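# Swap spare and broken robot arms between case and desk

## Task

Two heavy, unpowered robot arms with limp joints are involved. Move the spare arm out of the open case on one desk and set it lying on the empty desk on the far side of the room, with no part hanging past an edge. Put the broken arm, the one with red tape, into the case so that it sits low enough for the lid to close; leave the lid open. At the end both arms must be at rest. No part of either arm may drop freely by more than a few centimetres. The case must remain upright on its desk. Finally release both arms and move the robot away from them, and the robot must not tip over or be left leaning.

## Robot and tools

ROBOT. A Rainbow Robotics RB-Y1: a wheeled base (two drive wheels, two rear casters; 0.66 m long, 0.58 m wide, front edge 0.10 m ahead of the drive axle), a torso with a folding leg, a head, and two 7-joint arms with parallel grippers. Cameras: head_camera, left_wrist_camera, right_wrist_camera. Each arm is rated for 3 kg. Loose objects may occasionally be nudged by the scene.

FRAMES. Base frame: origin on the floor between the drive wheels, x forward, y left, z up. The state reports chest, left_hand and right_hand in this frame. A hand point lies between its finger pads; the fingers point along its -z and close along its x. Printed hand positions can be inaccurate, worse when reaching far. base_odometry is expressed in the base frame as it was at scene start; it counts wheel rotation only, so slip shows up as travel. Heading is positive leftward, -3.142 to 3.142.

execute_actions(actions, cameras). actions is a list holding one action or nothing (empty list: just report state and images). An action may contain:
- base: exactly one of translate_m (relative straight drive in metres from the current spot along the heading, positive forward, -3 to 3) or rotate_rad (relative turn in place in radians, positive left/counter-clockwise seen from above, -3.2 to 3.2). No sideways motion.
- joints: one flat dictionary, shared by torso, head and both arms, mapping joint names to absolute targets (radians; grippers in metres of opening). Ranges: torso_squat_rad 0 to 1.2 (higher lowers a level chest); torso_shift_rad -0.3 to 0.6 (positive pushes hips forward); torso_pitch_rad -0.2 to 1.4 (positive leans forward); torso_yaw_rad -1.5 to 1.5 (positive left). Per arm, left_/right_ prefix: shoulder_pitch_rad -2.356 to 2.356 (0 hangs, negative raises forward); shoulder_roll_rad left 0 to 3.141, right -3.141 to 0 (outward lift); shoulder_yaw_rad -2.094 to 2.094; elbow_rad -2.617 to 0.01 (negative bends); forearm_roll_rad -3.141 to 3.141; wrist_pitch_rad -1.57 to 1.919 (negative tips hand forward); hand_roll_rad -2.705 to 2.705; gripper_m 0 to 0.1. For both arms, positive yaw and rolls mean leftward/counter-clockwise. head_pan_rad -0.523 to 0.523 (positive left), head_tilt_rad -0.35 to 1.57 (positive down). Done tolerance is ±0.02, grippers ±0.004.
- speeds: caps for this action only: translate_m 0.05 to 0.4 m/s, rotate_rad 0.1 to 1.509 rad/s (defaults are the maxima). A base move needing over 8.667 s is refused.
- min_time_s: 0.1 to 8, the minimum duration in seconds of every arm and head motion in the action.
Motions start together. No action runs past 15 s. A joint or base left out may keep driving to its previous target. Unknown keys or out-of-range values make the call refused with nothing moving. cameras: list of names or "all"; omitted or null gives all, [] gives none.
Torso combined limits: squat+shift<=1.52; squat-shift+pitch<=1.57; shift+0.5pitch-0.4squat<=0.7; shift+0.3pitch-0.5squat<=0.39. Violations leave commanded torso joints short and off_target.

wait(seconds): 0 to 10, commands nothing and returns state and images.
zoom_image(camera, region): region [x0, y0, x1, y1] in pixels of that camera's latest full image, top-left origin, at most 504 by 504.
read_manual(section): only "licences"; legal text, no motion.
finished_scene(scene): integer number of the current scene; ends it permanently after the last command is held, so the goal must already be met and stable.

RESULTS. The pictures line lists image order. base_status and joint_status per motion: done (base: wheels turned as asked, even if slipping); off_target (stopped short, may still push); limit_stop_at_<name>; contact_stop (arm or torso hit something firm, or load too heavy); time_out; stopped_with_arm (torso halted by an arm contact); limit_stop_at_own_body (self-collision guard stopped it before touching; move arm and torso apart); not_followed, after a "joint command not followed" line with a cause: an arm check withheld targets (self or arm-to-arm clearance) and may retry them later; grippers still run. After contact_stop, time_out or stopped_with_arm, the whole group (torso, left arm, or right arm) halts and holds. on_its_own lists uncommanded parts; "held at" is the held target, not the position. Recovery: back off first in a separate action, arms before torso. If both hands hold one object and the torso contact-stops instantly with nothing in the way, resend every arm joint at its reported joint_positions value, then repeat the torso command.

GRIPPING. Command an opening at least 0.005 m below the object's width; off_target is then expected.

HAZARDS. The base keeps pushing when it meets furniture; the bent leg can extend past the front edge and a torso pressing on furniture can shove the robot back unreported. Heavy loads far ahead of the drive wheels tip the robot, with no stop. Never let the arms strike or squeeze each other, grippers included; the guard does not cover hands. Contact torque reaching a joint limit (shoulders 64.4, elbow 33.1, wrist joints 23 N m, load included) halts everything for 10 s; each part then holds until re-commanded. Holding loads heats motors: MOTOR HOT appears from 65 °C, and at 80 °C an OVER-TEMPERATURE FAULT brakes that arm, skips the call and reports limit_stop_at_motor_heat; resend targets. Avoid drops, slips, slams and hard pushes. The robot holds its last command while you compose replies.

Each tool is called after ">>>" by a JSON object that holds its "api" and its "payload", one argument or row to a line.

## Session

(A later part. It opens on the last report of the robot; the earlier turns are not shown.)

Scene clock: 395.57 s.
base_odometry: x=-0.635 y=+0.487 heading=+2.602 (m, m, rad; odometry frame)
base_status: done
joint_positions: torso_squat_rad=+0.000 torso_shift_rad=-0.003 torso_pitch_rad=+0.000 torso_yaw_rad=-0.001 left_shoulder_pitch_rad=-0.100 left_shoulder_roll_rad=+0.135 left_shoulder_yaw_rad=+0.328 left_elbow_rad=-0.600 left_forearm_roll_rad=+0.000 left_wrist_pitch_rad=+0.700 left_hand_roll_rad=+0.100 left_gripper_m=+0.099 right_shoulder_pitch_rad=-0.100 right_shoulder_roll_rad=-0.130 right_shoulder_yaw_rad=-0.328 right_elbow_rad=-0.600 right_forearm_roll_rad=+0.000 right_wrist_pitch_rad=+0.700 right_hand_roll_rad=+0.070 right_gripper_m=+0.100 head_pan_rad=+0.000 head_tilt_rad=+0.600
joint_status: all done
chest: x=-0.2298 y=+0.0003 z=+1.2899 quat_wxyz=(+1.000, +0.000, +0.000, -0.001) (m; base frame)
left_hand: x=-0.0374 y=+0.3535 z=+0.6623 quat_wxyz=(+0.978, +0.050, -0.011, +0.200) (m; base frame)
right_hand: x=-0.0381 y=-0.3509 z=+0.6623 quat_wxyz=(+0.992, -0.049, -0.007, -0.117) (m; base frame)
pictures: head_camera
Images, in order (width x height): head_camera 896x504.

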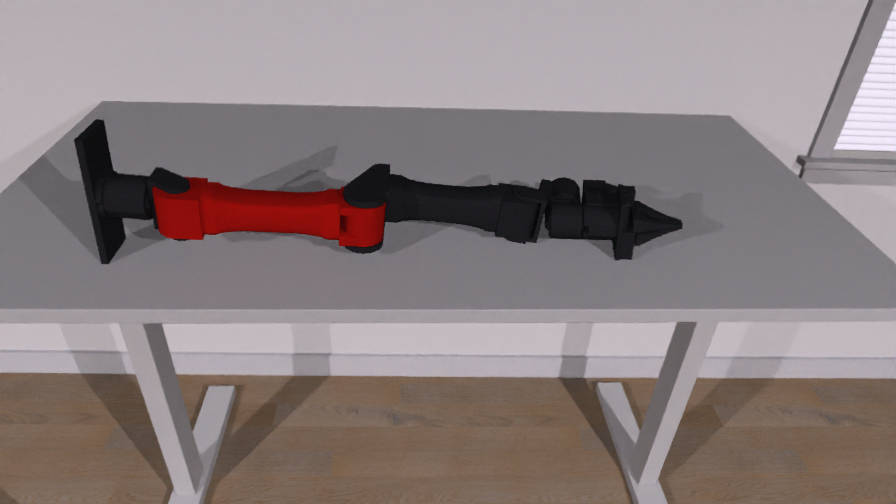

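>>> {"api": "execute_actions", "payload": {
  "actions": [
    {"base":{"rotate_rad":0.3},"joints":{"left_shoulder_pitch_rad":-1.33,"right_shoulder_pitch_rad":-1.33,"left_wrist_pitch_rad":1.87,"right_wrist_pitch_rad":1.87,"left_shoulder_roll_rad":0.16,"right_shoulder_roll_rad":-0.16,"left_hand_roll_rad":0.05,"right_hand_roll_rad":-0.15,"head_tilt_rad":0.75}}
  ],
  "cameras": []
}}

>>> {"api": "execute_actions", "payload": {
  "actions": [
    {"base":{"translate_m":0.42}}
  ],
  "cameras": ["head_camera"]
}}

>>> {"api": "execute_actions", "payload": {
  "actions": [
    {"base":{"rotate_rad":-0.27},"speeds":{"rotate_rad":0.2}}
  ]
}}

Scene clock: 418.80 s.
base_odometry: x=-0.636 y=+0.487 heading=+2.901 (m, m, rad; odometry frame)
base_status: done
joint_positions: torso_squat_rad=+0.000 torso_shift_rad=-0.003 torso_pitch_rad=+0.000 torso_yaw_rad=-0.001 left_shoulder_pitch_rad=-1.330 left_shoulder_roll_rad=+0.160 left_shoulder_yaw_rad=+0.328 left_elbow_rad=-0.600 left_forearm_roll_rad=+0.000 left_wrist_pitch_rad=+1.870 left_hand_roll_rad=+0.050 left_gripper_m=+0.099 right_shoulder_pitch_rad=-1.330 right_shoulder_roll_rad=-0.160 right_shoulder_yaw_rad=-0.328 right_elbow_rad=-0.600 right_forearm_roll_rad=+0.000 right_wrist_pitch_rad=+1.870 right_hand_roll_rad=-0.150 right_gripper_m=+0.100 head_pan_rad=+0.000 head_tilt_rad=+0.750
joint_status: all done
chest: x=-0.2299 y=+0.0002 z=+1.2899 quat_wxyz=(+1.000, +0.000, +0.000, +0.000) (m; base frame)
left_hand: x=+0.2970 y=+0.1651 z=+1.1395 quat_wxyz=(+1.000, -0.009, -0.006, -0.024) (m; base frame)
right_hand: x=+0.2968 y=-0.1659 z=+1.1401 quat_wxyz=(+1.000, +0.008, -0.006, -0.027) (m; base frame)
pictures: none
No camera images: the call's "cameras" was empty. Leave "cameras" out to get every camera's image.

Scene clock: 421.20 s.
base_odometry: x=-1.044 y=+0.587 heading=+2.900 (m, m, rad; odometry frame)
base_status: done
joint_positions: torso_squat_rad=+0.000 torso_shift_rad=-0.003 torso_pitch_rad=+0.000 torso_yaw_rad=-0.001 left_shoulder_pitch_rad=-1.330 left_shoulder_roll_rad=+0.160 left_shoulder_yaw_rad=+0.328 left_elbow_rad=-0.600 left_forearm_roll_rad=+0.000 left_wrist_pitch_rad=+1.870 left_hand_roll_rad=+0.050 left_gripper_m=+0.099 right_shoulder_pitch_rad=-1.330 right_shoulder_roll_rad=-0.160 right_shoulder_yaw_rad=-0.328 right_elbow_rad=-0.600 right_forearm_roll_rad=+0.000 right_wrist_pitch_rad=+1.870 right_hand_roll_rad=-0.150 right_gripper_m=+0.100 head_pan_rad=+0.000 head_tilt_rad=+0.750
joint_status: not commanded
chest: x=-0.2298 y=+0.0002 z=+1.2899 quat_wxyz=(+1.000, +0.000, +0.000, +0.000) (m; base frame)
left_hand: x=+0.2970 y=+0.1651 z=+1.1393 quat_wxyz=(+1.000, -0.009, -0.005, -0.024) (m; base frame)
right_hand: x=+0.2968 y=-0.1659 z=+1.1399 quat_wxyz=(+1.000, +0.008, -0.005, -0.027) (m; base frame)
pictures: head_camera
Images, in order (width x height): head_camera 896x504.

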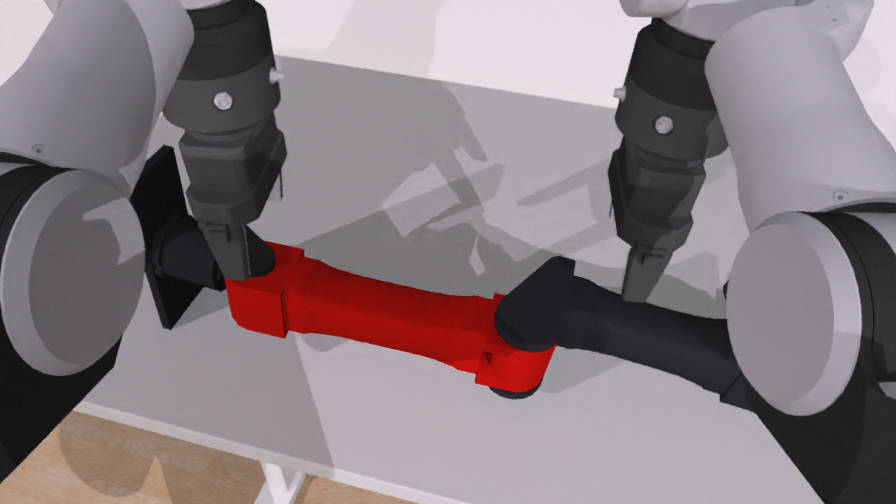

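Scene clock: 423.27 s.
base_odometry: x=-1.044 y=+0.587 heading=+2.630 (m, m, rad; odometry frame)
base_status: done
joint_positions: torso_squat_rad=+0.000 torso_shift_rad=-0.003 torso_pitch_rad=+0.000 torso_yaw_rad=-0.001 left_shoulder_pitch_rad=-1.330 left_shoulder_roll_rad=+0.160 left_shoulder_yaw_rad=+0.328 left_elbow_rad=-0.600 left_forearm_roll_rad=+0.000 left_wrist_pitch_rad=+1.870 left_hand_roll_rad=+0.050 left_gripper_m=+0.099 right_shoulder_pitch_rad=-1.330 right_shoulder_roll_rad=-0.160 right_shoulder_yaw_rad=-0.328 right_elbow_rad=-0.600 right_forearm_roll_rad=+0.000 right_wrist_pitch_rad=+1.870 right_hand_roll_rad=-0.150 right_gripper_m=+0.100 head_pan_rad=+0.000 head_tilt_rad=+0.750
joint_status: not commanded
chest: x=-0.2298 y=+0.0002 z=+1.2899 quat_wxyz=(+1.000, +0.000, +0.000, +0.000) (m; base frame)
left_hand: x=+0.2970 y=+0.1651 z=+1.1393 quat_wxyz=(+1.000, -0.009, -0.005, -0.024) (m; base frame)
right_hand: x=+0.2968 y=-0.1659 z=+1.1399 quat_wxyz=(+1.000, +0.008, -0.005, -0.027) (m; base frame)
pictures: head_camera, left_wrist_camera, right_wrist_camera
Images, in order (width x height): head_camera 896x504, left_wrist_camera 644x364, right_wrist_camera 644x364.

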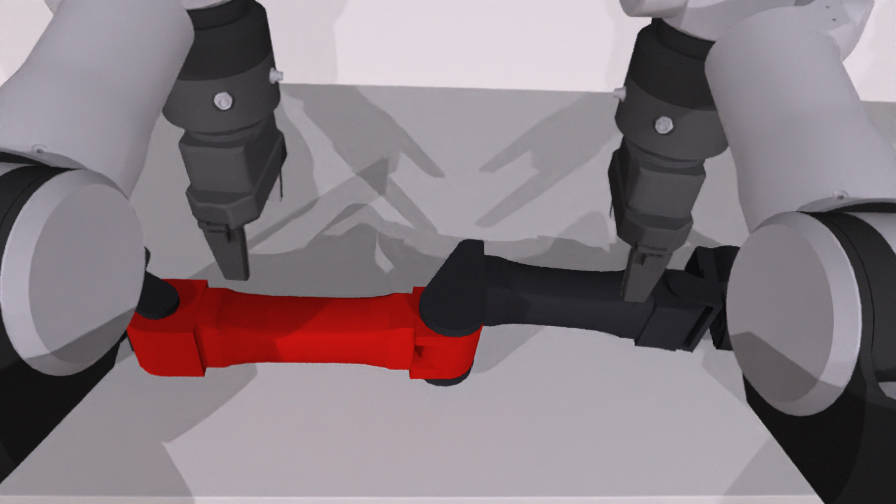

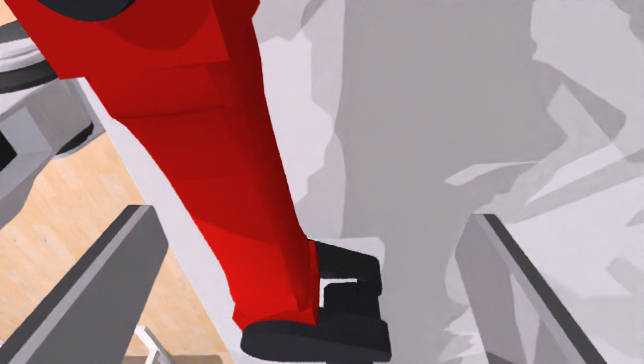

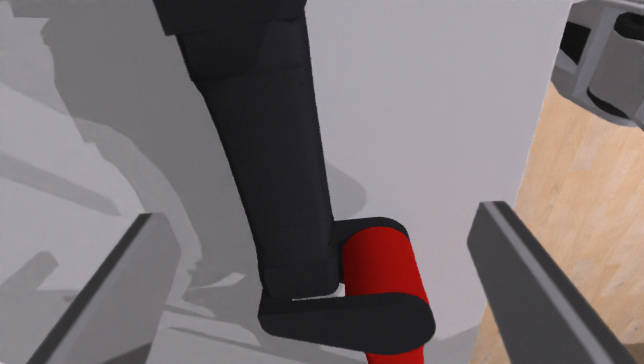

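>>> {"api": "execute_actions", "payload": {
  "actions": [
    {"base":{"rotate_rad":0.08},"joints":{"left_shoulder_pitch_rad":-1.2,"left_elbow_rad":-0.74,"left_wrist_pitch_rad":1.915,"left_shoulder_roll_rad":0.11,"left_hand_roll_rad":0.05,"right_wrist_pitch_rad":1.79,"right_shoulder_roll_rad":-0.2,"right_hand_roll_rad":-0.3},"min_time_s":1.5}
  ],
  "cameras": []
}}

>>> {"api": "execute_actions", "payload": {
  "actions": [
    {"base":{"translate_m":-0.012}}
  ]
}}

Scene clock: 445.13 s.
base_odometry: x=-1.044 y=+0.587 heading=+2.710 (m, m, rad; odometry frame)
base_status: done
joint_positions: torso_squat_rad=+0.000 torso_shift_rad=-0.003 torso_pitch_rad=+0.000 torso_yaw_rad=-0.001 left_shoulder_pitch_rad=-1.200 left_shoulder_roll_rad=+0.110 left_shoulder_yaw_rad=+0.328 left_elbow_rad=-0.740 left_forearm_roll_rad=+0.000 left_wrist_pitch_rad=+1.915 left_hand_roll_rad=+0.050 left_gripper_m=+0.099 right_shoulder_pitch_rad=-1.330 right_shoulder_roll_rad=-0.200 right_shoulder_yaw_rad=-0.328 right_elbow_rad=-0.600 right_forearm_roll_rad=+0.000 right_wrist_pitch_rad=+1.790 right_hand_roll_rad=-0.300 right_gripper_m=+0.100 head_pan_rad=+0.000 head_tilt_rad=+0.750
joint_status: all done
chest: x=-0.2298 y=+0.0002 z=+1.2899 quat_wxyz=(+1.000, +0.000, +0.000, +0.000) (m; base frame)
left_hand: x=+0.2777 y=+0.1609 z=+1.1039 quat_wxyz=(+0.999, -0.021, +0.016, -0.022) (m; base frame)
right_hand: x=+0.3197 y=-0.1863 z=+1.1477 quat_wxyz=(+0.991, +0.011, -0.051, -0.120) (m; base frame)
pictures: none
No camera images: the call's "cameras" was empty. Leave "cameras" out to get every camera's image.

Scene clock: 446.67 s.
base_odometry: x=-1.033 y=+0.582 heading=+2.709 (m, m, rad; odometry frame)
base_status: done
joint_positions: torso_squat_rad=+0.000 torso_shift_rad=-0.003 torso_pitch_rad=+0.000 torso_yaw_rad=-0.001 left_shoulder_pitch_rad=-1.200 left_shoulder_roll_rad=+0.110 left_shoulder_yaw_rad=+0.328 left_elbow_rad=-0.740 left_forearm_roll_rad=+0.000 left_wrist_pitch_rad=+1.915 left_hand_roll_rad=+0.050 left_gripper_m=+0.099 right_shoulder_pitch_rad=-1.330 right_shoulder_roll_rad=-0.200 right_shoulder_yaw_rad=-0.328 right_elbow_rad=-0.600 right_forearm_roll_rad=+0.000 right_wrist_pitch_rad=+1.790 right_hand_roll_rad=-0.300 right_gripper_m=+0.100 head_pan_rad=+0.000 head_tilt_rad=+0.750
joint_status: not commanded
chest: x=-0.2299 y=+0.0002 z=+1.2899 quat_wxyz=(+1.000, +0.000, +0.000, +0.000) (m; base frame)
left_hand: x=+0.2776 y=+0.1609 z=+1.1039 quat_wxyz=(+0.999, -0.021, +0.016, -0.022) (m; base frame)
right_hand: x=+0.3197 y=-0.1863 z=+1.1478 quat_wxyz=(+0.991, +0.011, -0.051, -0.120) (m; base frame)
pictures: head_camera, left_wrist_camera, right_wrist_camera
Images, in order (width x height): head_camera 896x504, left_wrist_camera 644x364, right_wrist_camera 644x364.

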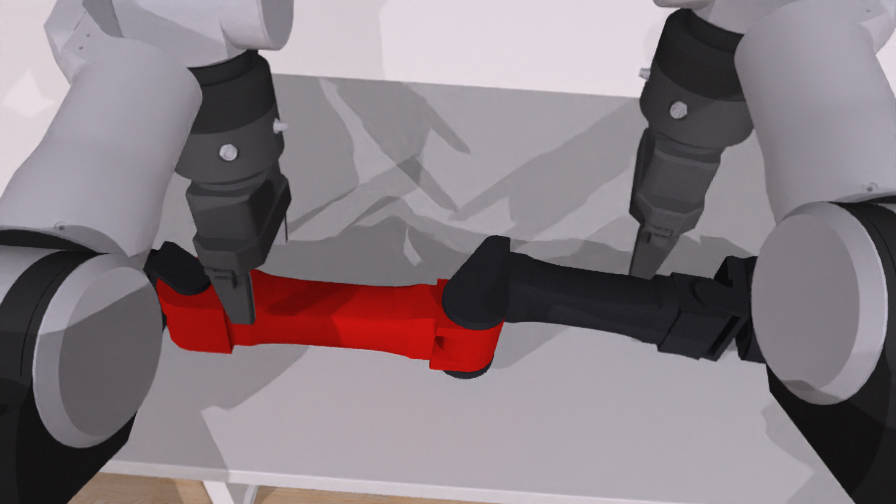

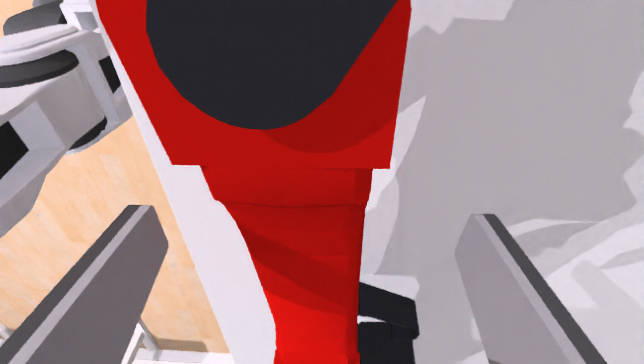

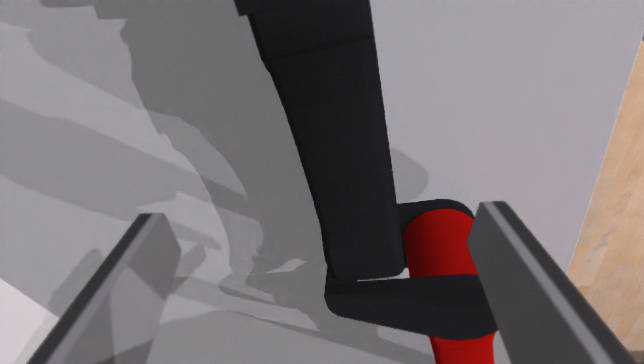

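>>> {"api": "execute_actions", "payload": {
  "actions": [
    {"joints":{"left_shoulder_roll_rad":0.075,"left_hand_roll_rad":0.08,"right_shoulder_pitch_rad":-1.22,"right_wrist_pitch_rad":1.69,"right_shoulder_roll_rad":-0.17,"right_hand_roll_rad":-0.15},"min_time_s":1.5}
  ]
}}

Scene clock: 465.50 s.
base_odometry: x=-1.033 y=+0.582 heading=+2.709 (m, m, rad; odometry frame)
base_status: not commanded
joint_positions: torso_squat_rad=+0.000 torso_shift_rad=-0.003 torso_pitch_rad=+0.000 torso_yaw_rad=-0.001 left_shoulder_pitch_rad=-1.200 left_shoulder_roll_rad=+0.075 left_shoulder_yaw_rad=+0.328 left_elbow_rad=-0.740 left_forearm_roll_rad=+0.000 left_wrist_pitch_rad=+1.915 left_hand_roll_rad=+0.080 left_gripper_m=+0.099 right_shoulder_pitch_rad=-1.220 right_shoulder_roll_rad=-0.170 right_shoulder_yaw_rad=-0.328 right_elbow_rad=-0.600 right_forearm_roll_rad=+0.000 right_wrist_pitch_rad=+1.690 right_hand_roll_rad=-0.150 right_gripper_m=+0.100 head_pan_rad=+0.000 head_tilt_rad=+0.750
joint_status: all done
chest: x=-0.2299 y=+0.0002 z=+1.2899 quat_wxyz=(+1.000, +0.000, +0.000, +0.000) (m; base frame)
left_hand: x=+0.2725 y=+0.1421 z=+1.0992 quat_wxyz=(+0.999, -0.027, +0.022, -0.022) (m; base frame)
right_hand: x=+0.3145 y=-0.1889 z=+1.0885 quat_wxyz=(+0.998, +0.014, -0.045, -0.052) (m; base frame)
pictures: head_camera, left_wrist_camera, right_wrist_camera
Images, in order (width x height): head_camera 896x504, left_wrist_camera 644x364, right_wrist_camera 644x364.

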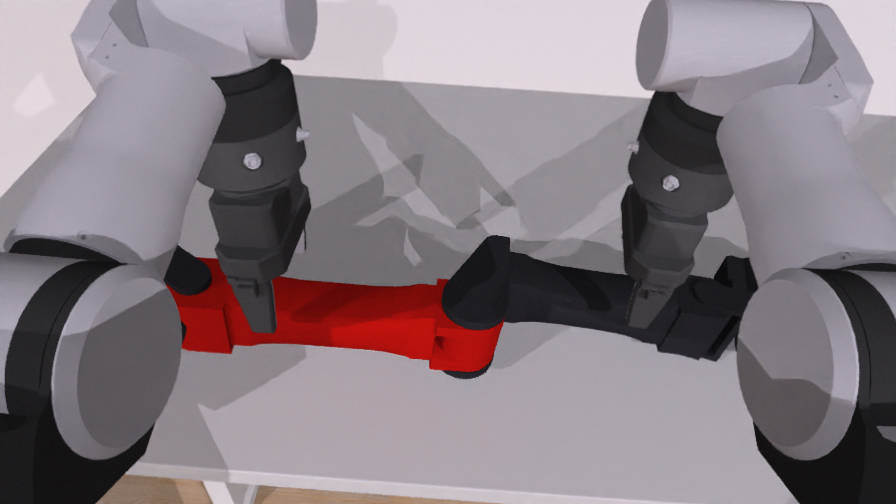

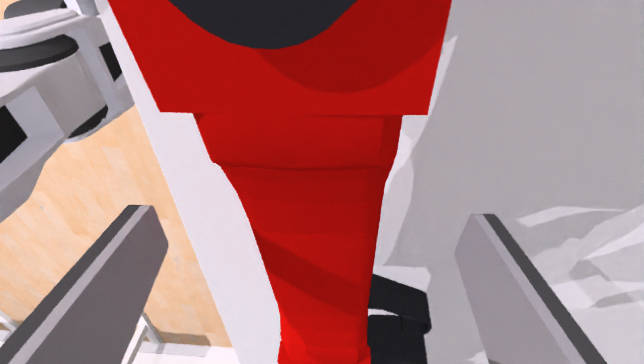

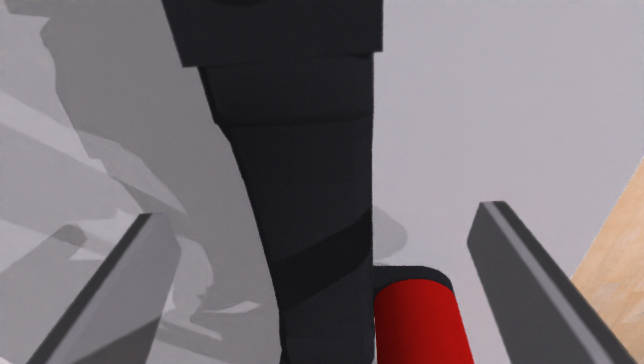

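>>> {"api": "execute_actions", "payload": {
  "actions": [
    {"joints":{"torso_squat_rad":0.33}}
  ]
}}

Scene clock: 471.67 s.
base_odometry: x=-1.033 y=+0.582 heading=+2.709 (m, m, rad; odometry frame)
base_status: not commanded
joint_positions: torso_squat_rad=+0.330 torso_shift_rad=-0.003 torso_pitch_rad=+0.000 torso_yaw_rad=-0.001 left_shoulder_pitch_rad=-1.200 left_shoulder_roll_rad=+0.075 left_shoulder_yaw_rad=+0.328 left_elbow_rad=-0.740 left_forearm_roll_rad=+0.000 left_wrist_pitch_rad=+1.915 left_hand_roll_rad=+0.080 left_gripper_m=+0.099 right_shoulder_pitch_rad=-1.220 right_shoulder_roll_rad=-0.170 right_shoulder_yaw_rad=-0.328 right_elbow_rad=-0.600 right_forearm_roll_rad=+0.000 right_wrist_pitch_rad=+1.690 right_hand_roll_rad=-0.150 right_gripper_m=+0.100 head_pan_rad=+0.000 head_tilt_rad=+0.750
joint_status: all done
chest: x=-0.2298 y=+0.0002 z=+1.2522 quat_wxyz=(+1.000, +0.000, +0.000, +0.000) (m; base frame)
left_hand: x=+0.2726 y=+0.1421 z=+1.0615 quat_wxyz=(+0.999, -0.027, +0.022, -0.022) (m; base frame)
right_hand: x=+0.3145 y=-0.1889 z=+1.0508 quat_wxyz=(+0.998, +0.014, -0.045, -0.052) (m; base frame)
pictures: head_camera, left_wrist_camera, right_wrist_camera
Images, in order (width x height): head_camera 896x504, left_wrist_camera 644x364, right_wrist_camera 644x364.

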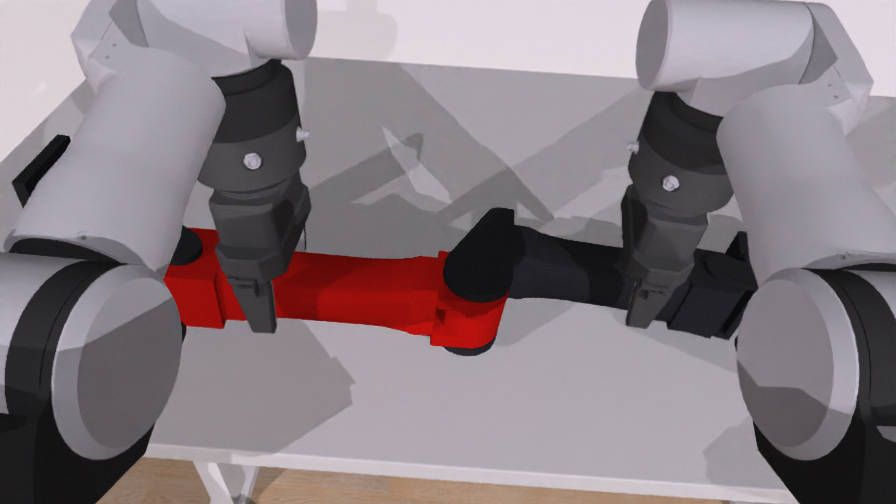

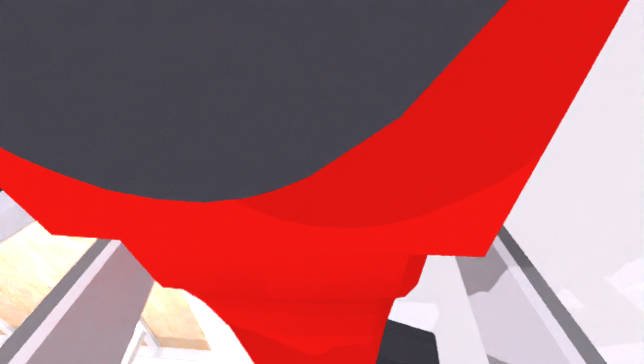

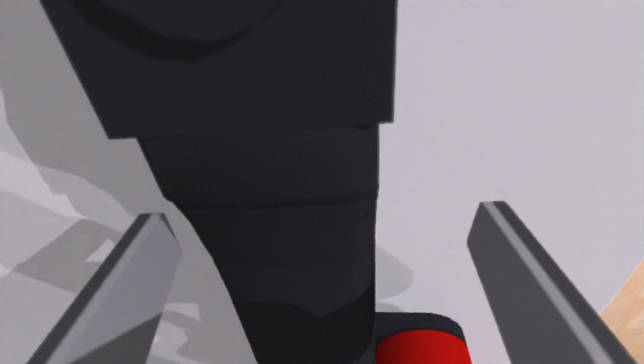

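>>> {"api": "execute_actions", "payload": {
  "actions": [
    {"joints":{"right_elbow_rad":-0.52,"right_wrist_pitch_rad":1.57,"left_shoulder_roll_rad":0.055},"min_time_s":1.5}
  ],
  "cameras": []
}}

>>> {"api": "execute_actions", "payload": {
  "actions": [
    {"joints":{"torso_squat_rad":0.39}}
  ]
}}

Scene clock: 481.73 s.
base_odometry: x=-1.033 y=+0.582 heading=+2.709 (m, m, rad; odometry frame)
base_status: not commanded
joint_positions: torso_squat_rad=+0.330 torso_shift_rad=-0.003 torso_pitch_rad=+0.000 torso_yaw_rad=-0.001 left_shoulder_pitch_rad=-1.200 left_shoulder_roll_rad=+0.055 left_shoulder_yaw_rad=+0.328 left_elbow_rad=-0.740 left_forearm_roll_rad=+0.000 left_wrist_pitch_rad=+1.915 left_hand_roll_rad=+0.080 left_gripper_m=+0.099 right_shoulder_pitch_rad=-1.220 right_shoulder_roll_rad=-0.170 right_shoulder_yaw_rad=-0.328 right_elbow_rad=-0.520 right_forearm_roll_rad=+0.000 right_wrist_pitch_rad=+1.570 right_hand_roll_rad=-0.150 right_gripper_m=+0.100 head_pan_rad=+0.000 head_tilt_rad=+0.750
joint_status: all done
chest: x=-0.2298 y=+0.0002 z=+1.2522 quat_wxyz=(+1.000, +0.000, +0.000, +0.000) (m; base frame)
left_hand: x=+0.2694 y=+0.1314 z=+1.0589 quat_wxyz=(+0.999, -0.031, +0.025, -0.031) (m; base frame)
right_hand: x=+0.3248 y=-0.1881 z=+1.0313 quat_wxyz=(+0.996, +0.016, -0.065, -0.052) (m; base frame)
pictures: none
No camera images: the call's "cameras" was empty. Leave "cameras" out to get every camera's image.

Scene clock: 482.63 s.
base_odometry: x=-1.033 y=+0.582 heading=+2.709 (m, m, rad; odometry frame)
base_status: not commanded
joint_positions: torso_squat_rad=+0.390 torso_shift_rad=-0.003 torso_pitch_rad=+0.000 torso_yaw_rad=-0.001 left_shoulder_pitch_rad=-1.200 left_shoulder_roll_rad=+0.055 left_shoulder_yaw_rad=+0.328 left_elbow_rad=-0.740 left_forearm_roll_rad=+0.000 left_wrist_pitch_rad=+1.915 left_hand_roll_rad=+0.080 left_gripper_m=+0.099 right_shoulder_pitch_rad=-1.220 right_shoulder_roll_rad=-0.170 right_shoulder_yaw_rad=-0.328 right_elbow_rad=-0.520 right_forearm_roll_rad=+0.000 right_wrist_pitch_rad=+1.570 right_hand_roll_rad=-0.150 right_gripper_m=+0.100 head_pan_rad=+0.000 head_tilt_rad=+0.750
joint_status: all done
chest: x=-0.2298 y=+0.0002 z=+1.2374 quat_wxyz=(+1.000, +0.000, +0.000, +0.000) (m; base frame)
left_hand: x=+0.2694 y=+0.1313 z=+1.0441 quat_wxyz=(+0.999, -0.031, +0.026, -0.031) (m; base frame)
right_hand: x=+0.3248 y=-0.1881 z=+1.0165 quat_wxyz=(+0.996, +0.016, -0.065, -0.052) (m; base frame)
pictures: head_camera, left_wrist_camera, right_wrist_camera
Images, in order (width x height): head_camera 896x504, left_wrist_camera 644x364, right_wrist_camera 644x364.

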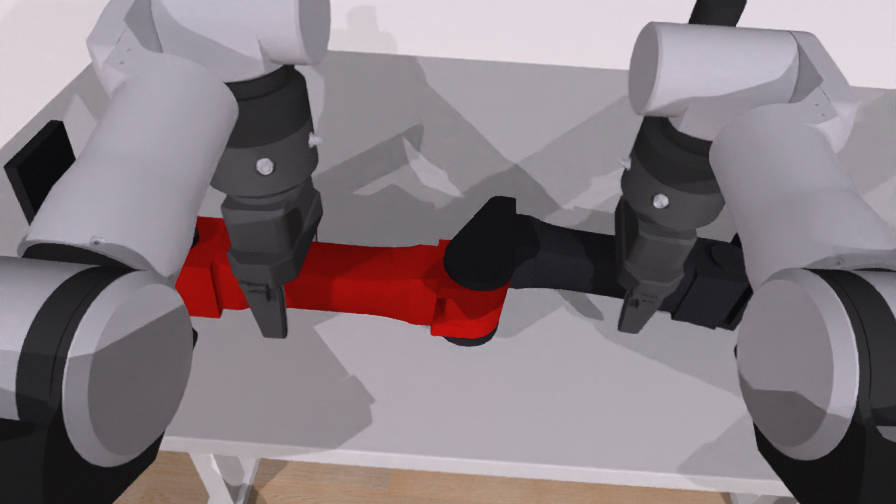

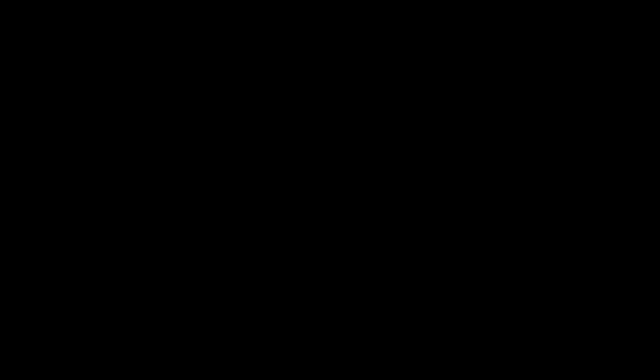

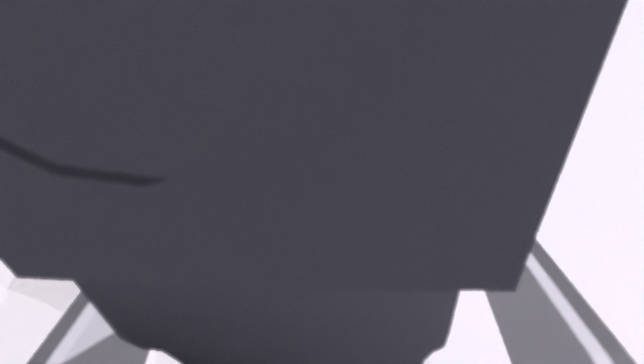

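>>> {"api": "execute_actions", "payload": {
  "actions": [
    {"joints":{"torso_squat_rad":0.42}}
  ],
  "cameras": []
}}

>>> {"api": "execute_actions", "payload": {
  "actions": [
    {"joints":{"left_gripper_m":0,"right_gripper_m":0}}
  ],
  "cameras": ["head_camera"]
}}

>>> {"api": "execute_actions", "payload": {
  "actions": [
    {"joints":{"torso_squat_rad":0.3}}
  ],
  "cameras": ["head_camera"]
}}

Scene clock: 489.67 s.
base_odometry: x=-1.033 y=+0.582 heading=+2.709 (m, m, rad; odometry frame)
base_status: not commanded
joint_positions: torso_squat_rad=+0.420 torso_shift_rad=-0.003 torso_pitch_rad=-0.001 torso_yaw_rad=-0.001 left_shoulder_pitch_rad=-1.202 left_shoulder_roll_rad=+0.055 left_shoulder_yaw_rad=+0.328 left_elbow_rad=-0.741 left_forearm_roll_rad=+0.000 left_wrist_pitch_rad=+1.915 left_hand_roll_rad=+0.080 left_gripper_m=+0.099 right_shoulder_pitch_rad=-1.222 right_shoulder_roll_rad=-0.171 right_shoulder_yaw_rad=-0.328 right_elbow_rad=-0.521 right_forearm_roll_rad=+0.000 right_wrist_pitch_rad=+1.570 right_hand_roll_rad=-0.150 right_gripper_m=+0.100 head_pan_rad=+0.000 head_tilt_rad=+0.750
joint_status: all done
chest: x=-0.2304 y=+0.0002 z=+1.2291 quat_wxyz=(+1.000, +0.000, -0.001, +0.000) (m; base frame)
left_hand: x=+0.2698 y=+0.1310 z=+1.0377 quat_wxyz=(+0.999, -0.031, +0.023, -0.031) (m; base frame)
right_hand: x=+0.3251 y=-0.1879 z=+1.0100 quat_wxyz=(+0.996, +0.016, -0.067, -0.052) (m; base frame)
pictures: none
No camera images: the call's "cameras" was empty. Leave "cameras" out to get every camera's image.

Scene clock: 491.13 s.
base_odometry: x=-1.033 y=+0.582 heading=+2.709 (m, m, rad; odometry frame)
base_status: not commanded
joint_positions: torso_squat_rad=+0.420 torso_shift_rad=-0.003 torso_pitch_rad=-0.001 torso_yaw_rad=-0.001 left_shoulder_pitch_rad=-1.202 left_shoulder_roll_rad=+0.055 left_shoulder_yaw_rad=+0.328 left_elbow_rad=-0.741 left_forearm_roll_rad=+0.000 left_wrist_pitch_rad=+1.915 left_hand_roll_rad=+0.080 left_gripper_m=+0.056 right_shoulder_pitch_rad=-1.223 right_shoulder_roll_rad=-0.171 right_shoulder_yaw_rad=-0.328 right_elbow_rad=-0.522 right_forearm_roll_rad=+0.000 right_wrist_pitch_rad=+1.569 right_hand_roll_rad=-0.150 right_gripper_m=+0.056 head_pan_rad=+0.000 head_tilt_rad=+0.750
joint_status: left_gripper_m off_target (ended at +0.056, target +0.000); right_gripper_m off_target (ended at +0.056, target +0.000)
chest: x=-0.2303 y=+0.0002 z=+1.2291 quat_wxyz=(+1.000, +0.000, -0.001, +0.000) (m; base frame)
left_hand: x=+0.2697 y=+0.1311 z=+1.0377 quat_wxyz=(+0.999, -0.030, +0.023, -0.031) (m; base frame)
right_hand: x=+0.3257 y=-0.1882 z=+1.0106 quat_wxyz=(+0.996, +0.016, -0.068, -0.052) (m; base frame)
pictures: head_camera
Images, in order (width x height): head_camera 896x504.

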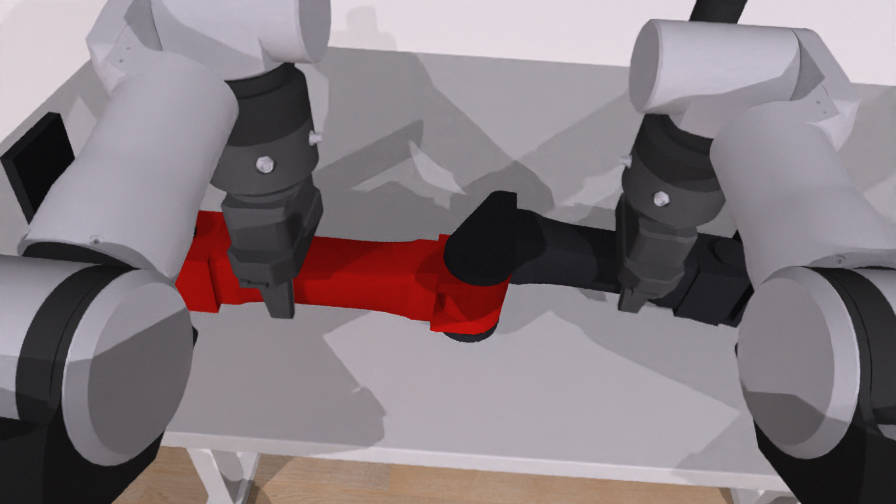

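Scene clock: 492.30 s.
base_odometry: x=-1.033 y=+0.582 heading=+2.709 (m, m, rad; odometry frame)
base_status: not commanded
joint_positions: torso_squat_rad=+0.300 torso_shift_rad=-0.002 torso_pitch_rad=+0.002 torso_yaw_rad=-0.001 left_shoulder_pitch_rad=-1.197 left_shoulder_roll_rad=+0.054 left_shoulder_yaw_rad=+0.328 left_elbow_rad=-0.738 left_forearm_roll_rad=+0.000 left_wrist_pitch_rad=+1.915 left_hand_roll_rad=+0.080 left_gripper_m=+0.056 right_shoulder_pitch_rad=-1.218 right_shoulder_roll_rad=-0.169 right_shoulder_yaw_rad=-0.328 right_elbow_rad=-0.519 right_forearm_roll_rad=+0.000 right_wrist_pitch_rad=+1.570 right_hand_roll_rad=-0.150 right_gripper_m=+0.056 head_pan_rad=+0.000 head_tilt_rad=+0.750
joint_status: all done
chest: x=-0.2288 y=+0.0002 z=+1.2587 quat_wxyz=(+1.000, +0.000, +0.001, +0.000) (m; base frame)
left_hand: x=+0.2690 y=+0.1313 z=+1.0627 quat_wxyz=(+0.999, -0.031, +0.029, -0.031) (m; base frame)
right_hand: x=+0.3241 y=-0.1881 z=+1.0346 quat_wxyz=(+0.997, +0.016, -0.062, -0.052) (m; base frame)
pictures: head_camera
Images, in order (width x height): head_camera 896x504.

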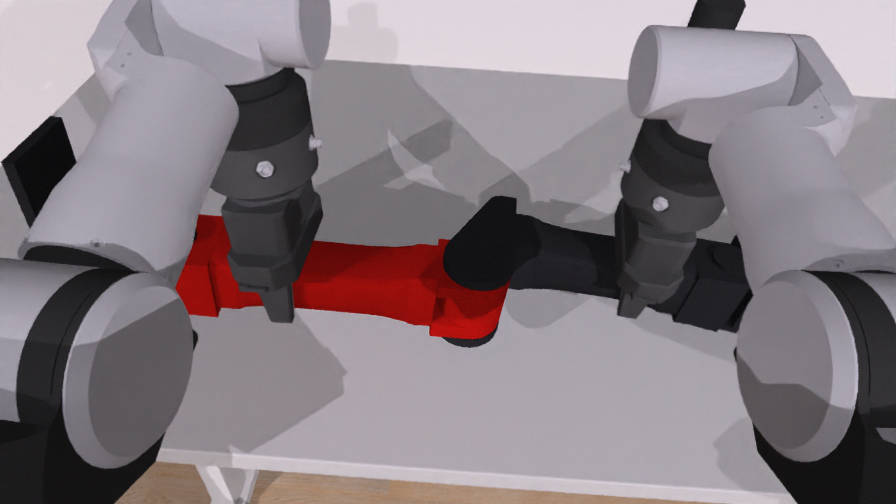

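>>> {"api": "execute_actions", "payload": {
  "actions": [
    {"joints":{"torso_squat_rad":0.0,"torso_pitch_rad":-0.12,"head_tilt_rad":1.0,"head_pan_rad":-0.3,"right_shoulder_pitch_rad":-1.32,"right_wrist_pitch_rad":1.69,"right_shoulder_roll_rad":-0.2},"min_time_s":3}
  ],
  "cameras": ["head_camera"]
}}

Scene clock: 503.97 s.
base_odometry: x=-1.033 y=+0.582 heading=+2.709 (m, m, rad; odometry frame)
base_status: not commanded
joint_positions: torso_squat_rad=+0.000 torso_shift_rad=-0.002 torso_pitch_rad=-0.118 torso_yaw_rad=-0.001 left_shoulder_pitch_rad=-1.198 left_shoulder_roll_rad=+0.054 left_shoulder_yaw_rad=+0.328 left_elbow_rad=-0.739 left_forearm_roll_rad=+0.000 left_wrist_pitch_rad=+1.915 left_hand_roll_rad=+0.080 left_gripper_m=+0.056 right_shoulder_pitch_rad=-1.316 right_shoulder_roll_rad=-0.197 right_shoulder_yaw_rad=-0.328 right_elbow_rad=-0.517 right_forearm_roll_rad=+0.000 right_wrist_pitch_rad=+1.691 right_hand_roll_rad=-0.150 right_gripper_m=+0.055 head_pan_rad=-0.300 head_tilt_rad=+1.000
joint_status: all done
chest: x=-0.2658 y=+0.0002 z=+1.2878 quat_wxyz=(+0.998, +0.000, -0.059, -0.001) (m; base frame)
left_hand: x=+0.2521 y=+0.1312 z=+1.1532 quat_wxyz=(+0.999, -0.029, -0.032, -0.033) (m; base frame)
right_hand: x=+0.3037 y=-0.1872 z=+1.1832 quat_wxyz=(+0.993, +0.011, -0.112, -0.046) (m; base frame)
pictures: head_camera
Images, in order (width x height): head_camera 896x504.

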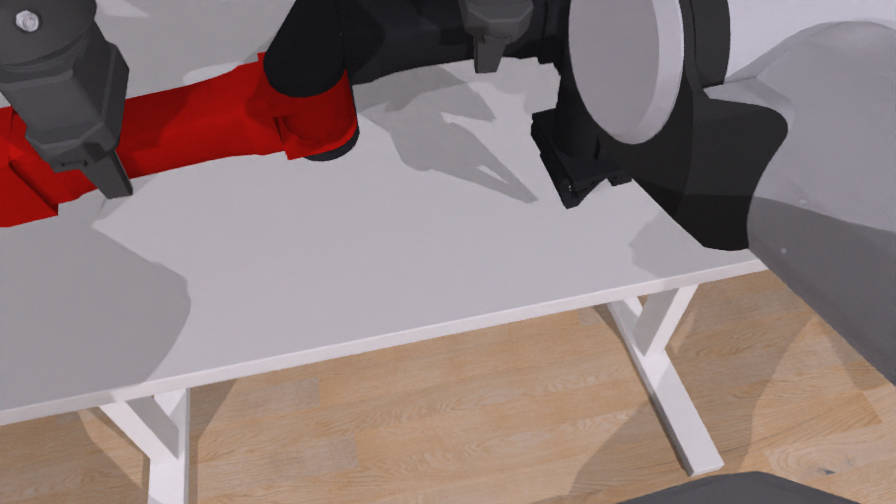

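>>> {"api": "execute_actions", "payload": {
  "actions": [
    {"base":{"translate_m":-0.45},"speeds":{"translate_m":0.15},"joints":{"head_pan_rad":0,"head_tilt_rad":0.85}}
  ],
  "cameras": ["head_camera"]
}}

>>> {"api": "execute_actions", "payload": {
  "actions": [
    {"base":{"rotate_rad":2.242},"speeds":{"rotate_rad":0.5}}
  ],
  "cameras": []
}}

>>> {"api": "execute_actions", "payload": {
  "actions": [
    {"base":{"translate_m":2.07}}
  ],
  "cameras": []
}}

>>> {"api": "execute_actions", "payload": {
  "actions": [
    {"base":{"rotate_rad":-0.784},"speeds":{"rotate_rad":0.4}}
  ],
  "cameras": ["head_camera"]
}}

Scene clock: 524.83 s.
base_odometry: x=-0.625 y=+0.393 heading=+2.707 (m, m, rad; odometry frame)
base_status: done
joint_positions: torso_squat_rad=+0.000 torso_shift_rad=-0.002 torso_pitch_rad=-0.118 torso_yaw_rad=-0.001 left_shoulder_pitch_rad=-1.198 left_shoulder_roll_rad=+0.054 left_shoulder_yaw_rad=+0.328 left_elbow_rad=-0.739 left_forearm_roll_rad=+0.000 left_wrist_pitch_rad=+1.914 left_hand_roll_rad=+0.080 left_gripper_m=+0.056 right_shoulder_pitch_rad=-1.316 right_shoulder_roll_rad=-0.198 right_shoulder_yaw_rad=-0.328 right_elbow_rad=-0.517 right_forearm_roll_rad=+0.000 right_wrist_pitch_rad=+1.691 right_hand_roll_rad=-0.150 right_gripper_m=+0.055 head_pan_rad=+0.000 head_tilt_rad=+0.850
joint_status: all done
chest: x=-0.2659 y=+0.0002 z=+1.2878 quat_wxyz=(+0.998, +0.000, -0.059, -0.001) (m; base frame)
left_hand: x=+0.2521 y=+0.1311 z=+1.1533 quat_wxyz=(+0.999, -0.029, -0.032, -0.033) (m; base frame)
right_hand: x=+0.3037 y=-0.1873 z=+1.1834 quat_wxyz=(+0.993, +0.011, -0.112, -0.046) (m; base frame)
pictures: head_camera
Images, in order (width x height): head_camera 896x504.

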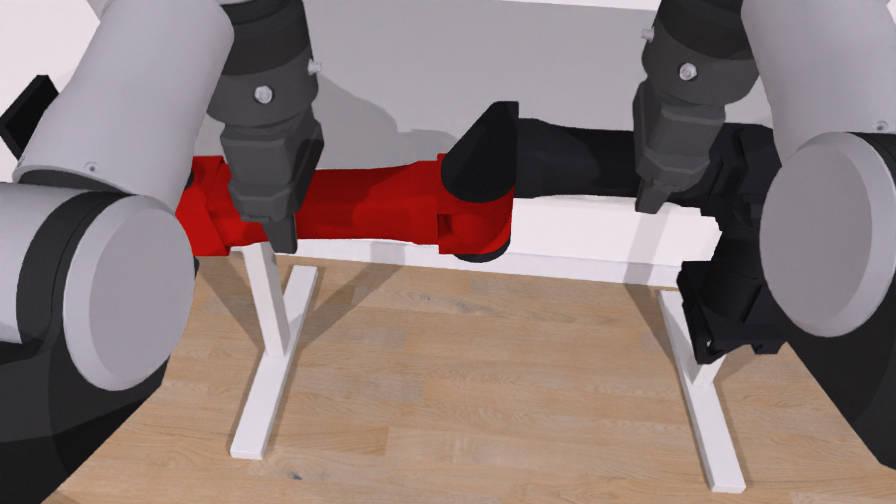

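Scene clock: 530.63 s.
base_odometry: x=-0.624 y=+0.393 heading=-1.335 (m, m, rad; odometry frame)
base_status: done
joint_positions: torso_squat_rad=+0.000 torso_shift_rad=-0.002 torso_pitch_rad=-0.118 torso_yaw_rad=-0.001 left_shoulder_pitch_rad=-1.198 left_shoulder_roll_rad=+0.054 left_shoulder_yaw_rad=+0.328 left_elbow_rad=-0.739 left_forearm_roll_rad=+0.000 left_wrist_pitch_rad=+1.914 left_hand_roll_rad=+0.080 left_gripper_m=+0.056 right_shoulder_pitch_rad=-1.316 right_shoulder_roll_rad=-0.198 right_shoulder_yaw_rad=-0.328 right_elbow_rad=-0.517 right_forearm_roll_rad=+0.000 right_wrist_pitch_rad=+1.691 right_hand_roll_rad=-0.150 right_gripper_m=+0.055 head_pan_rad=+0.000 head_tilt_rad=+0.850
joint_status: not commanded
chest: x=-0.2659 y=+0.0002 z=+1.2878 quat_wxyz=(+0.998, +0.000, -0.059, -0.001) (m; base frame)
left_hand: x=+0.2521 y=+0.1310 z=+1.1533 quat_wxyz=(+0.999, -0.029, -0.032, -0.033) (m; base frame)
right_hand: x=+0.3037 y=-0.1873 z=+1.1834 quat_wxyz=(+0.993, +0.011, -0.112, -0.046) (m; base frame)
pictures: none
No camera images: the call's "cameras" was empty. Leave "cameras" out to get every camera's image.

Scene clock: 537.17 s.
base_odometry: x=-0.139 y=-1.619 heading=-1.334 (m, m, rad; odometry frame)
base_status: done
joint_positions: torso_squat_rad=+0.000 torso_shift_rad=-0.002 torso_pitch_rad=-0.118 torso_yaw_rad=-0.001 left_shoulder_pitch_rad=-1.198 left_shoulder_roll_rad=+0.054 left_shoulder_yaw_rad=+0.328 left_elbow_rad=-0.739 left_forearm_roll_rad=+0.000 left_wrist_pitch_rad=+1.914 left_hand_roll_rad=+0.080 left_gripper_m=+0.056 right_shoulder_pitch_rad=-1.316 right_shoulder_roll_rad=-0.198 right_shoulder_yaw_rad=-0.328 right_elbow_rad=-0.517 right_forearm_roll_rad=+0.000 right_wrist_pitch_rad=+1.691 right_hand_roll_rad=-0.150 right_gripper_m=+0.055 head_pan_rad=+0.000 head_tilt_rad=+0.850
joint_status: not commanded
chest: x=-0.2657 y=+0.0002 z=+1.2878 quat_wxyz=(+0.998, +0.000, -0.059, -0.001) (m; base frame)
left_hand: x=+0.2522 y=+0.1310 z=+1.1532 quat_wxyz=(+0.999, -0.029, -0.032, -0.033) (m; base frame)
right_hand: x=+0.3038 y=-0.1873 z=+1.1833 quat_wxyz=(+0.993, +0.011, -0.112, -0.046) (m; base frame)
pictures: none
No camera images: the call's "cameras" was empty. Leave "cameras" out to get every camera's image.

Scene clock: 540.27 s.
base_odometry: x=-0.139 y=-1.619 heading=-2.118 (m, m, rad; odometry frame)
base_status: done
joint_positions: torso_squat_rad=+0.000 torso_shift_rad=-0.002 torso_pitch_rad=-0.118 torso_yaw_rad=-0.001 left_shoulder_pitch_rad=-1.198 left_shoulder_roll_rad=+0.054 left_shoulder_yaw_rad=+0.328 left_elbow_rad=-0.739 left_forearm_roll_rad=+0.000 left_wrist_pitch_rad=+1.914 left_hand_roll_rad=+0.080 left_gripper_m=+0.056 right_shoulder_pitch_rad=-1.316 right_shoulder_roll_rad=-0.198 right_shoulder_yaw_rad=-0.328 right_elbow_rad=-0.517 right_forearm_roll_rad=+0.000 right_wrist_pitch_rad=+1.691 right_hand_roll_rad=-0.150 right_gripper_m=+0.055 head_pan_rad=+0.000 head_tilt_rad=+0.850
joint_status: not commanded
chest: x=-0.2658 y=+0.0002 z=+1.2878 quat_wxyz=(+0.998, +0.000, -0.059, -0.001) (m; base frame)
left_hand: x=+0.2522 y=+0.1310 z=+1.1532 quat_wxyz=(+0.999, -0.029, -0.032, -0.033) (m; base frame)
right_hand: x=+0.3038 y=-0.1873 z=+1.1833 quat_wxyz=(+0.993, +0.011, -0.112, -0.046) (m; base frame)
pictures: head_camera
Images, in order (width x height): head_camera 896x504.

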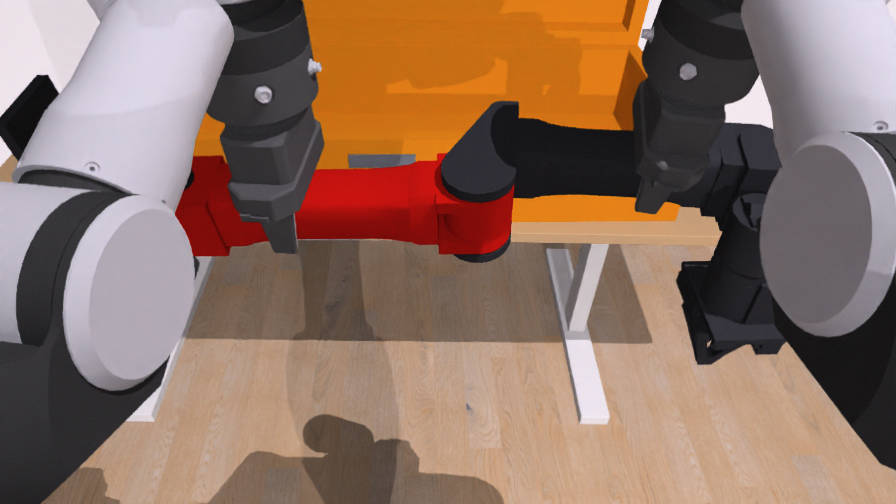

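>>> {"api": "execute_actions", "payload": {
  "actions": [
    {"base":{"rotate_rad":0.2},"speeds":{"rotate_rad":0.3}}
  ],
  "cameras": []
}}

>>> {"api": "execute_actions", "payload": {
  "actions": [
    {"base":{"translate_m":0.4},"speeds":{"translate_m":0.2}}
  ],
  "cameras": []
}}

>>> {"api": "execute_actions", "payload": {
  "actions": [
    {"base":{"rotate_rad":-0.13},"speeds":{"rotate_rad":0.2},"joints":{"head_tilt_rad":1.05}}
  ],
  "cameras": ["head_camera"]
}}

Scene clock: 558.57 s.
base_odometry: x=-0.140 y=-1.619 heading=-1.918 (m, m, rad; odometry frame)
base_status: done
joint_positions: torso_squat_rad=+0.000 torso_shift_rad=-0.002 torso_pitch_rad=-0.118 torso_yaw_rad=-0.001 left_shoulder_pitch_rad=-1.198 left_shoulder_roll_rad=+0.054 left_shoulder_yaw_rad=+0.328 left_elbow_rad=-0.739 left_forearm_roll_rad=+0.000 left_wrist_pitch_rad=+1.914 left_hand_roll_rad=+0.080 left_gripper_m=+0.056 right_shoulder_pitch_rad=-1.316 right_shoulder_roll_rad=-0.198 right_shoulder_yaw_rad=-0.328 right_elbow_rad=-0.517 right_forearm_roll_rad=+0.000 right_wrist_pitch_rad=+1.691 right_hand_roll_rad=-0.150 right_gripper_m=+0.055 head_pan_rad=+0.000 head_tilt_rad=+0.850
joint_status: not commanded
chest: x=-0.2658 y=+0.0001 z=+1.2878 quat_wxyz=(+0.998, +0.000, -0.059, -0.001) (m; base frame)
left_hand: x=+0.2522 y=+0.1310 z=+1.1532 quat_wxyz=(+0.999, -0.029, -0.032, -0.033) (m; base frame)
right_hand: x=+0.3038 y=-0.1873 z=+1.1833 quat_wxyz=(+0.993, +0.011, -0.112, -0.046) (m; base frame)
pictures: none
No camera images: the call's "cameras" was empty. Leave "cameras" out to get every camera's image.

Scene clock: 561.43 s.
base_odometry: x=-0.276 y=-1.996 heading=-1.919 (m, m, rad; odometry frame)
base_status: done
joint_positions: torso_squat_rad=+0.000 torso_shift_rad=-0.002 torso_pitch_rad=-0.118 torso_yaw_rad=-0.001 left_shoulder_pitch_rad=-1.198 left_shoulder_roll_rad=+0.054 left_shoulder_yaw_rad=+0.328 left_elbow_rad=-0.739 left_forearm_roll_rad=+0.000 left_wrist_pitch_rad=+1.914 left_hand_roll_rad=+0.080 left_gripper_m=+0.056 right_shoulder_pitch_rad=-1.316 right_shoulder_roll_rad=-0.198 right_shoulder_yaw_rad=-0.328 right_elbow_rad=-0.517 right_forearm_roll_rad=+0.000 right_wrist_pitch_rad=+1.691 right_hand_roll_rad=-0.150 right_gripper_m=+0.055 head_pan_rad=+0.000 head_tilt_rad=+0.850
joint_status: not commanded
chest: x=-0.2657 y=+0.0001 z=+1.2878 quat_wxyz=(+0.998, +0.000, -0.059, -0.001) (m; base frame)
left_hand: x=+0.2522 y=+0.1310 z=+1.1532 quat_wxyz=(+0.999, -0.029, -0.032, -0.033) (m; base frame)
right_hand: x=+0.3038 y=-0.1873 z=+1.1833 quat_wxyz=(+0.993, +0.011, -0.112, -0.046) (m; base frame)
pictures: none
No camera images: the call's "cameras" was empty. Leave "cameras" out to get every camera's image.

Scene clock: 563.23 s.
base_odometry: x=-0.276 y=-1.996 heading=-2.049 (m, m, rad; odometry frame)
base_status: done
joint_positions: torso_squat_rad=+0.000 torso_shift_rad=-0.002 torso_pitch_rad=-0.118 torso_yaw_rad=-0.001 left_shoulder_pitch_rad=-1.198 left_shoulder_roll_rad=+0.054 left_shoulder_yaw_rad=+0.328 left_elbow_rad=-0.739 left_forearm_roll_rad=+0.000 left_wrist_pitch_rad=+1.914 left_hand_roll_rad=+0.080 left_gripper_m=+0.056 right_shoulder_pitch_rad=-1.316 right_shoulder_roll_rad=-0.198 right_shoulder_yaw_rad=-0.328 right_elbow_rad=-0.517 right_forearm_roll_rad=+0.000 right_wrist_pitch_rad=+1.691 right_hand_roll_rad=-0.150 right_gripper_m=+0.055 head_pan_rad=+0.000 head_tilt_rad=+1.050
joint_status: all done
chest: x=-0.2657 y=+0.0002 z=+1.2878 quat_wxyz=(+0.998, +0.000, -0.059, -0.001) (m; base frame)
left_hand: x=+0.2522 y=+0.1310 z=+1.1532 quat_wxyz=(+0.999, -0.029, -0.032, -0.033) (m; base frame)
right_hand: x=+0.3038 y=-0.1873 z=+1.1833 quat_wxyz=(+0.993, +0.011, -0.112, -0.046) (m; base frame)
pictures: head_camera
Images, in order (width x height): head_camera 896x504.

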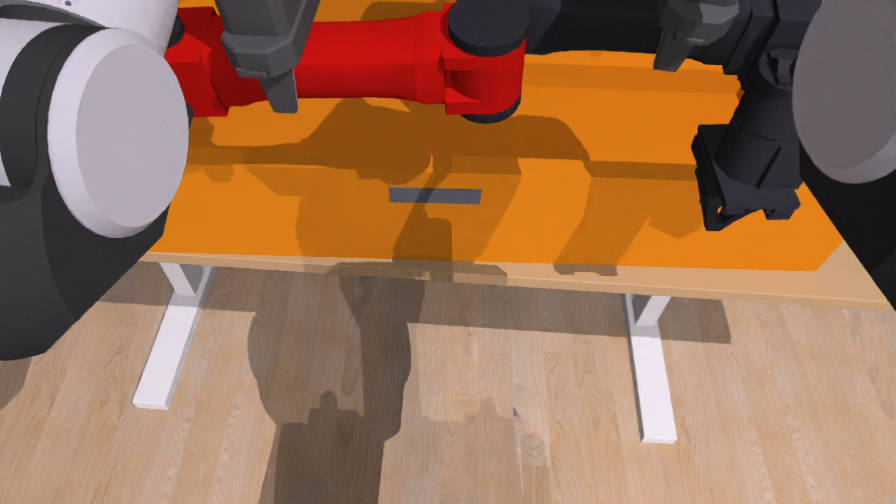

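>>> {"api": "execute_actions", "payload": {
  "actions": [
    {"base":{"translate_m":0.32},"speeds":{"translate_m":0.08}}
  ],
  "cameras": ["head_camera"]
}}

Scene clock: 571.93 s.
base_odometry: x=-0.424 y=-2.280 heading=-2.050 (m, m, rad; odometry frame)
base_status: done
joint_positions: torso_squat_rad=+0.000 torso_shift_rad=-0.002 torso_pitch_rad=-0.118 torso_yaw_rad=-0.001 left_shoulder_pitch_rad=-1.198 left_shoulder_roll_rad=+0.054 left_shoulder_yaw_rad=+0.328 left_elbow_rad=-0.739 left_forearm_roll_rad=+0.000 left_wrist_pitch_rad=+1.914 left_hand_roll_rad=+0.080 left_gripper_m=+0.056 right_shoulder_pitch_rad=-1.316 right_shoulder_roll_rad=-0.198 right_shoulder_yaw_rad=-0.328 right_elbow_rad=-0.517 right_forearm_roll_rad=+0.000 right_wrist_pitch_rad=+1.691 right_hand_roll_rad=-0.150 right_gripper_m=+0.055 head_pan_rad=+0.000 head_tilt_rad=+1.050
joint_status: not commanded
chest: x=-0.2658 y=+0.0002 z=+1.2878 quat_wxyz=(+0.998, +0.000, -0.059, -0.001) (m; base frame)
left_hand: x=+0.2521 y=+0.1310 z=+1.1533 quat_wxyz=(+0.999, -0.029, -0.032, -0.033) (m; base frame)
right_hand: x=+0.3038 y=-0.1873 z=+1.1834 quat_wxyz=(+0.993, +0.011, -0.112, -0.046) (m; base frame)
pictures: head_camera
Images, in order (width x height): head_camera 896x504.

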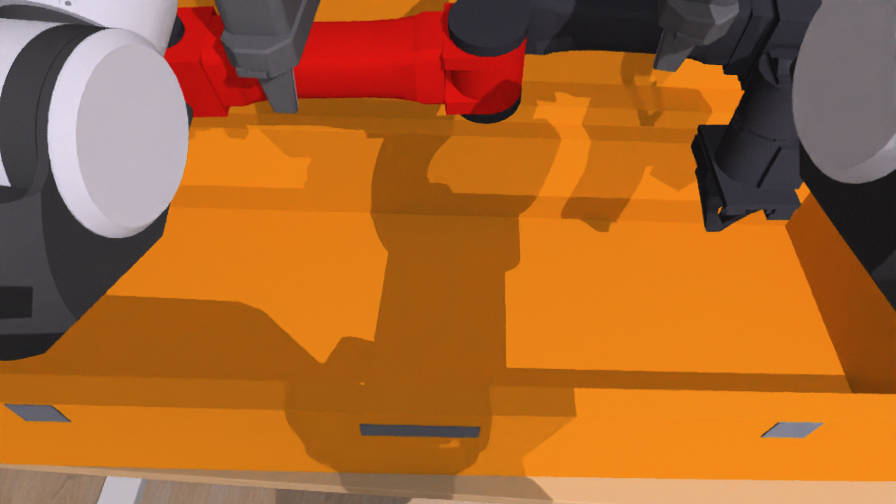

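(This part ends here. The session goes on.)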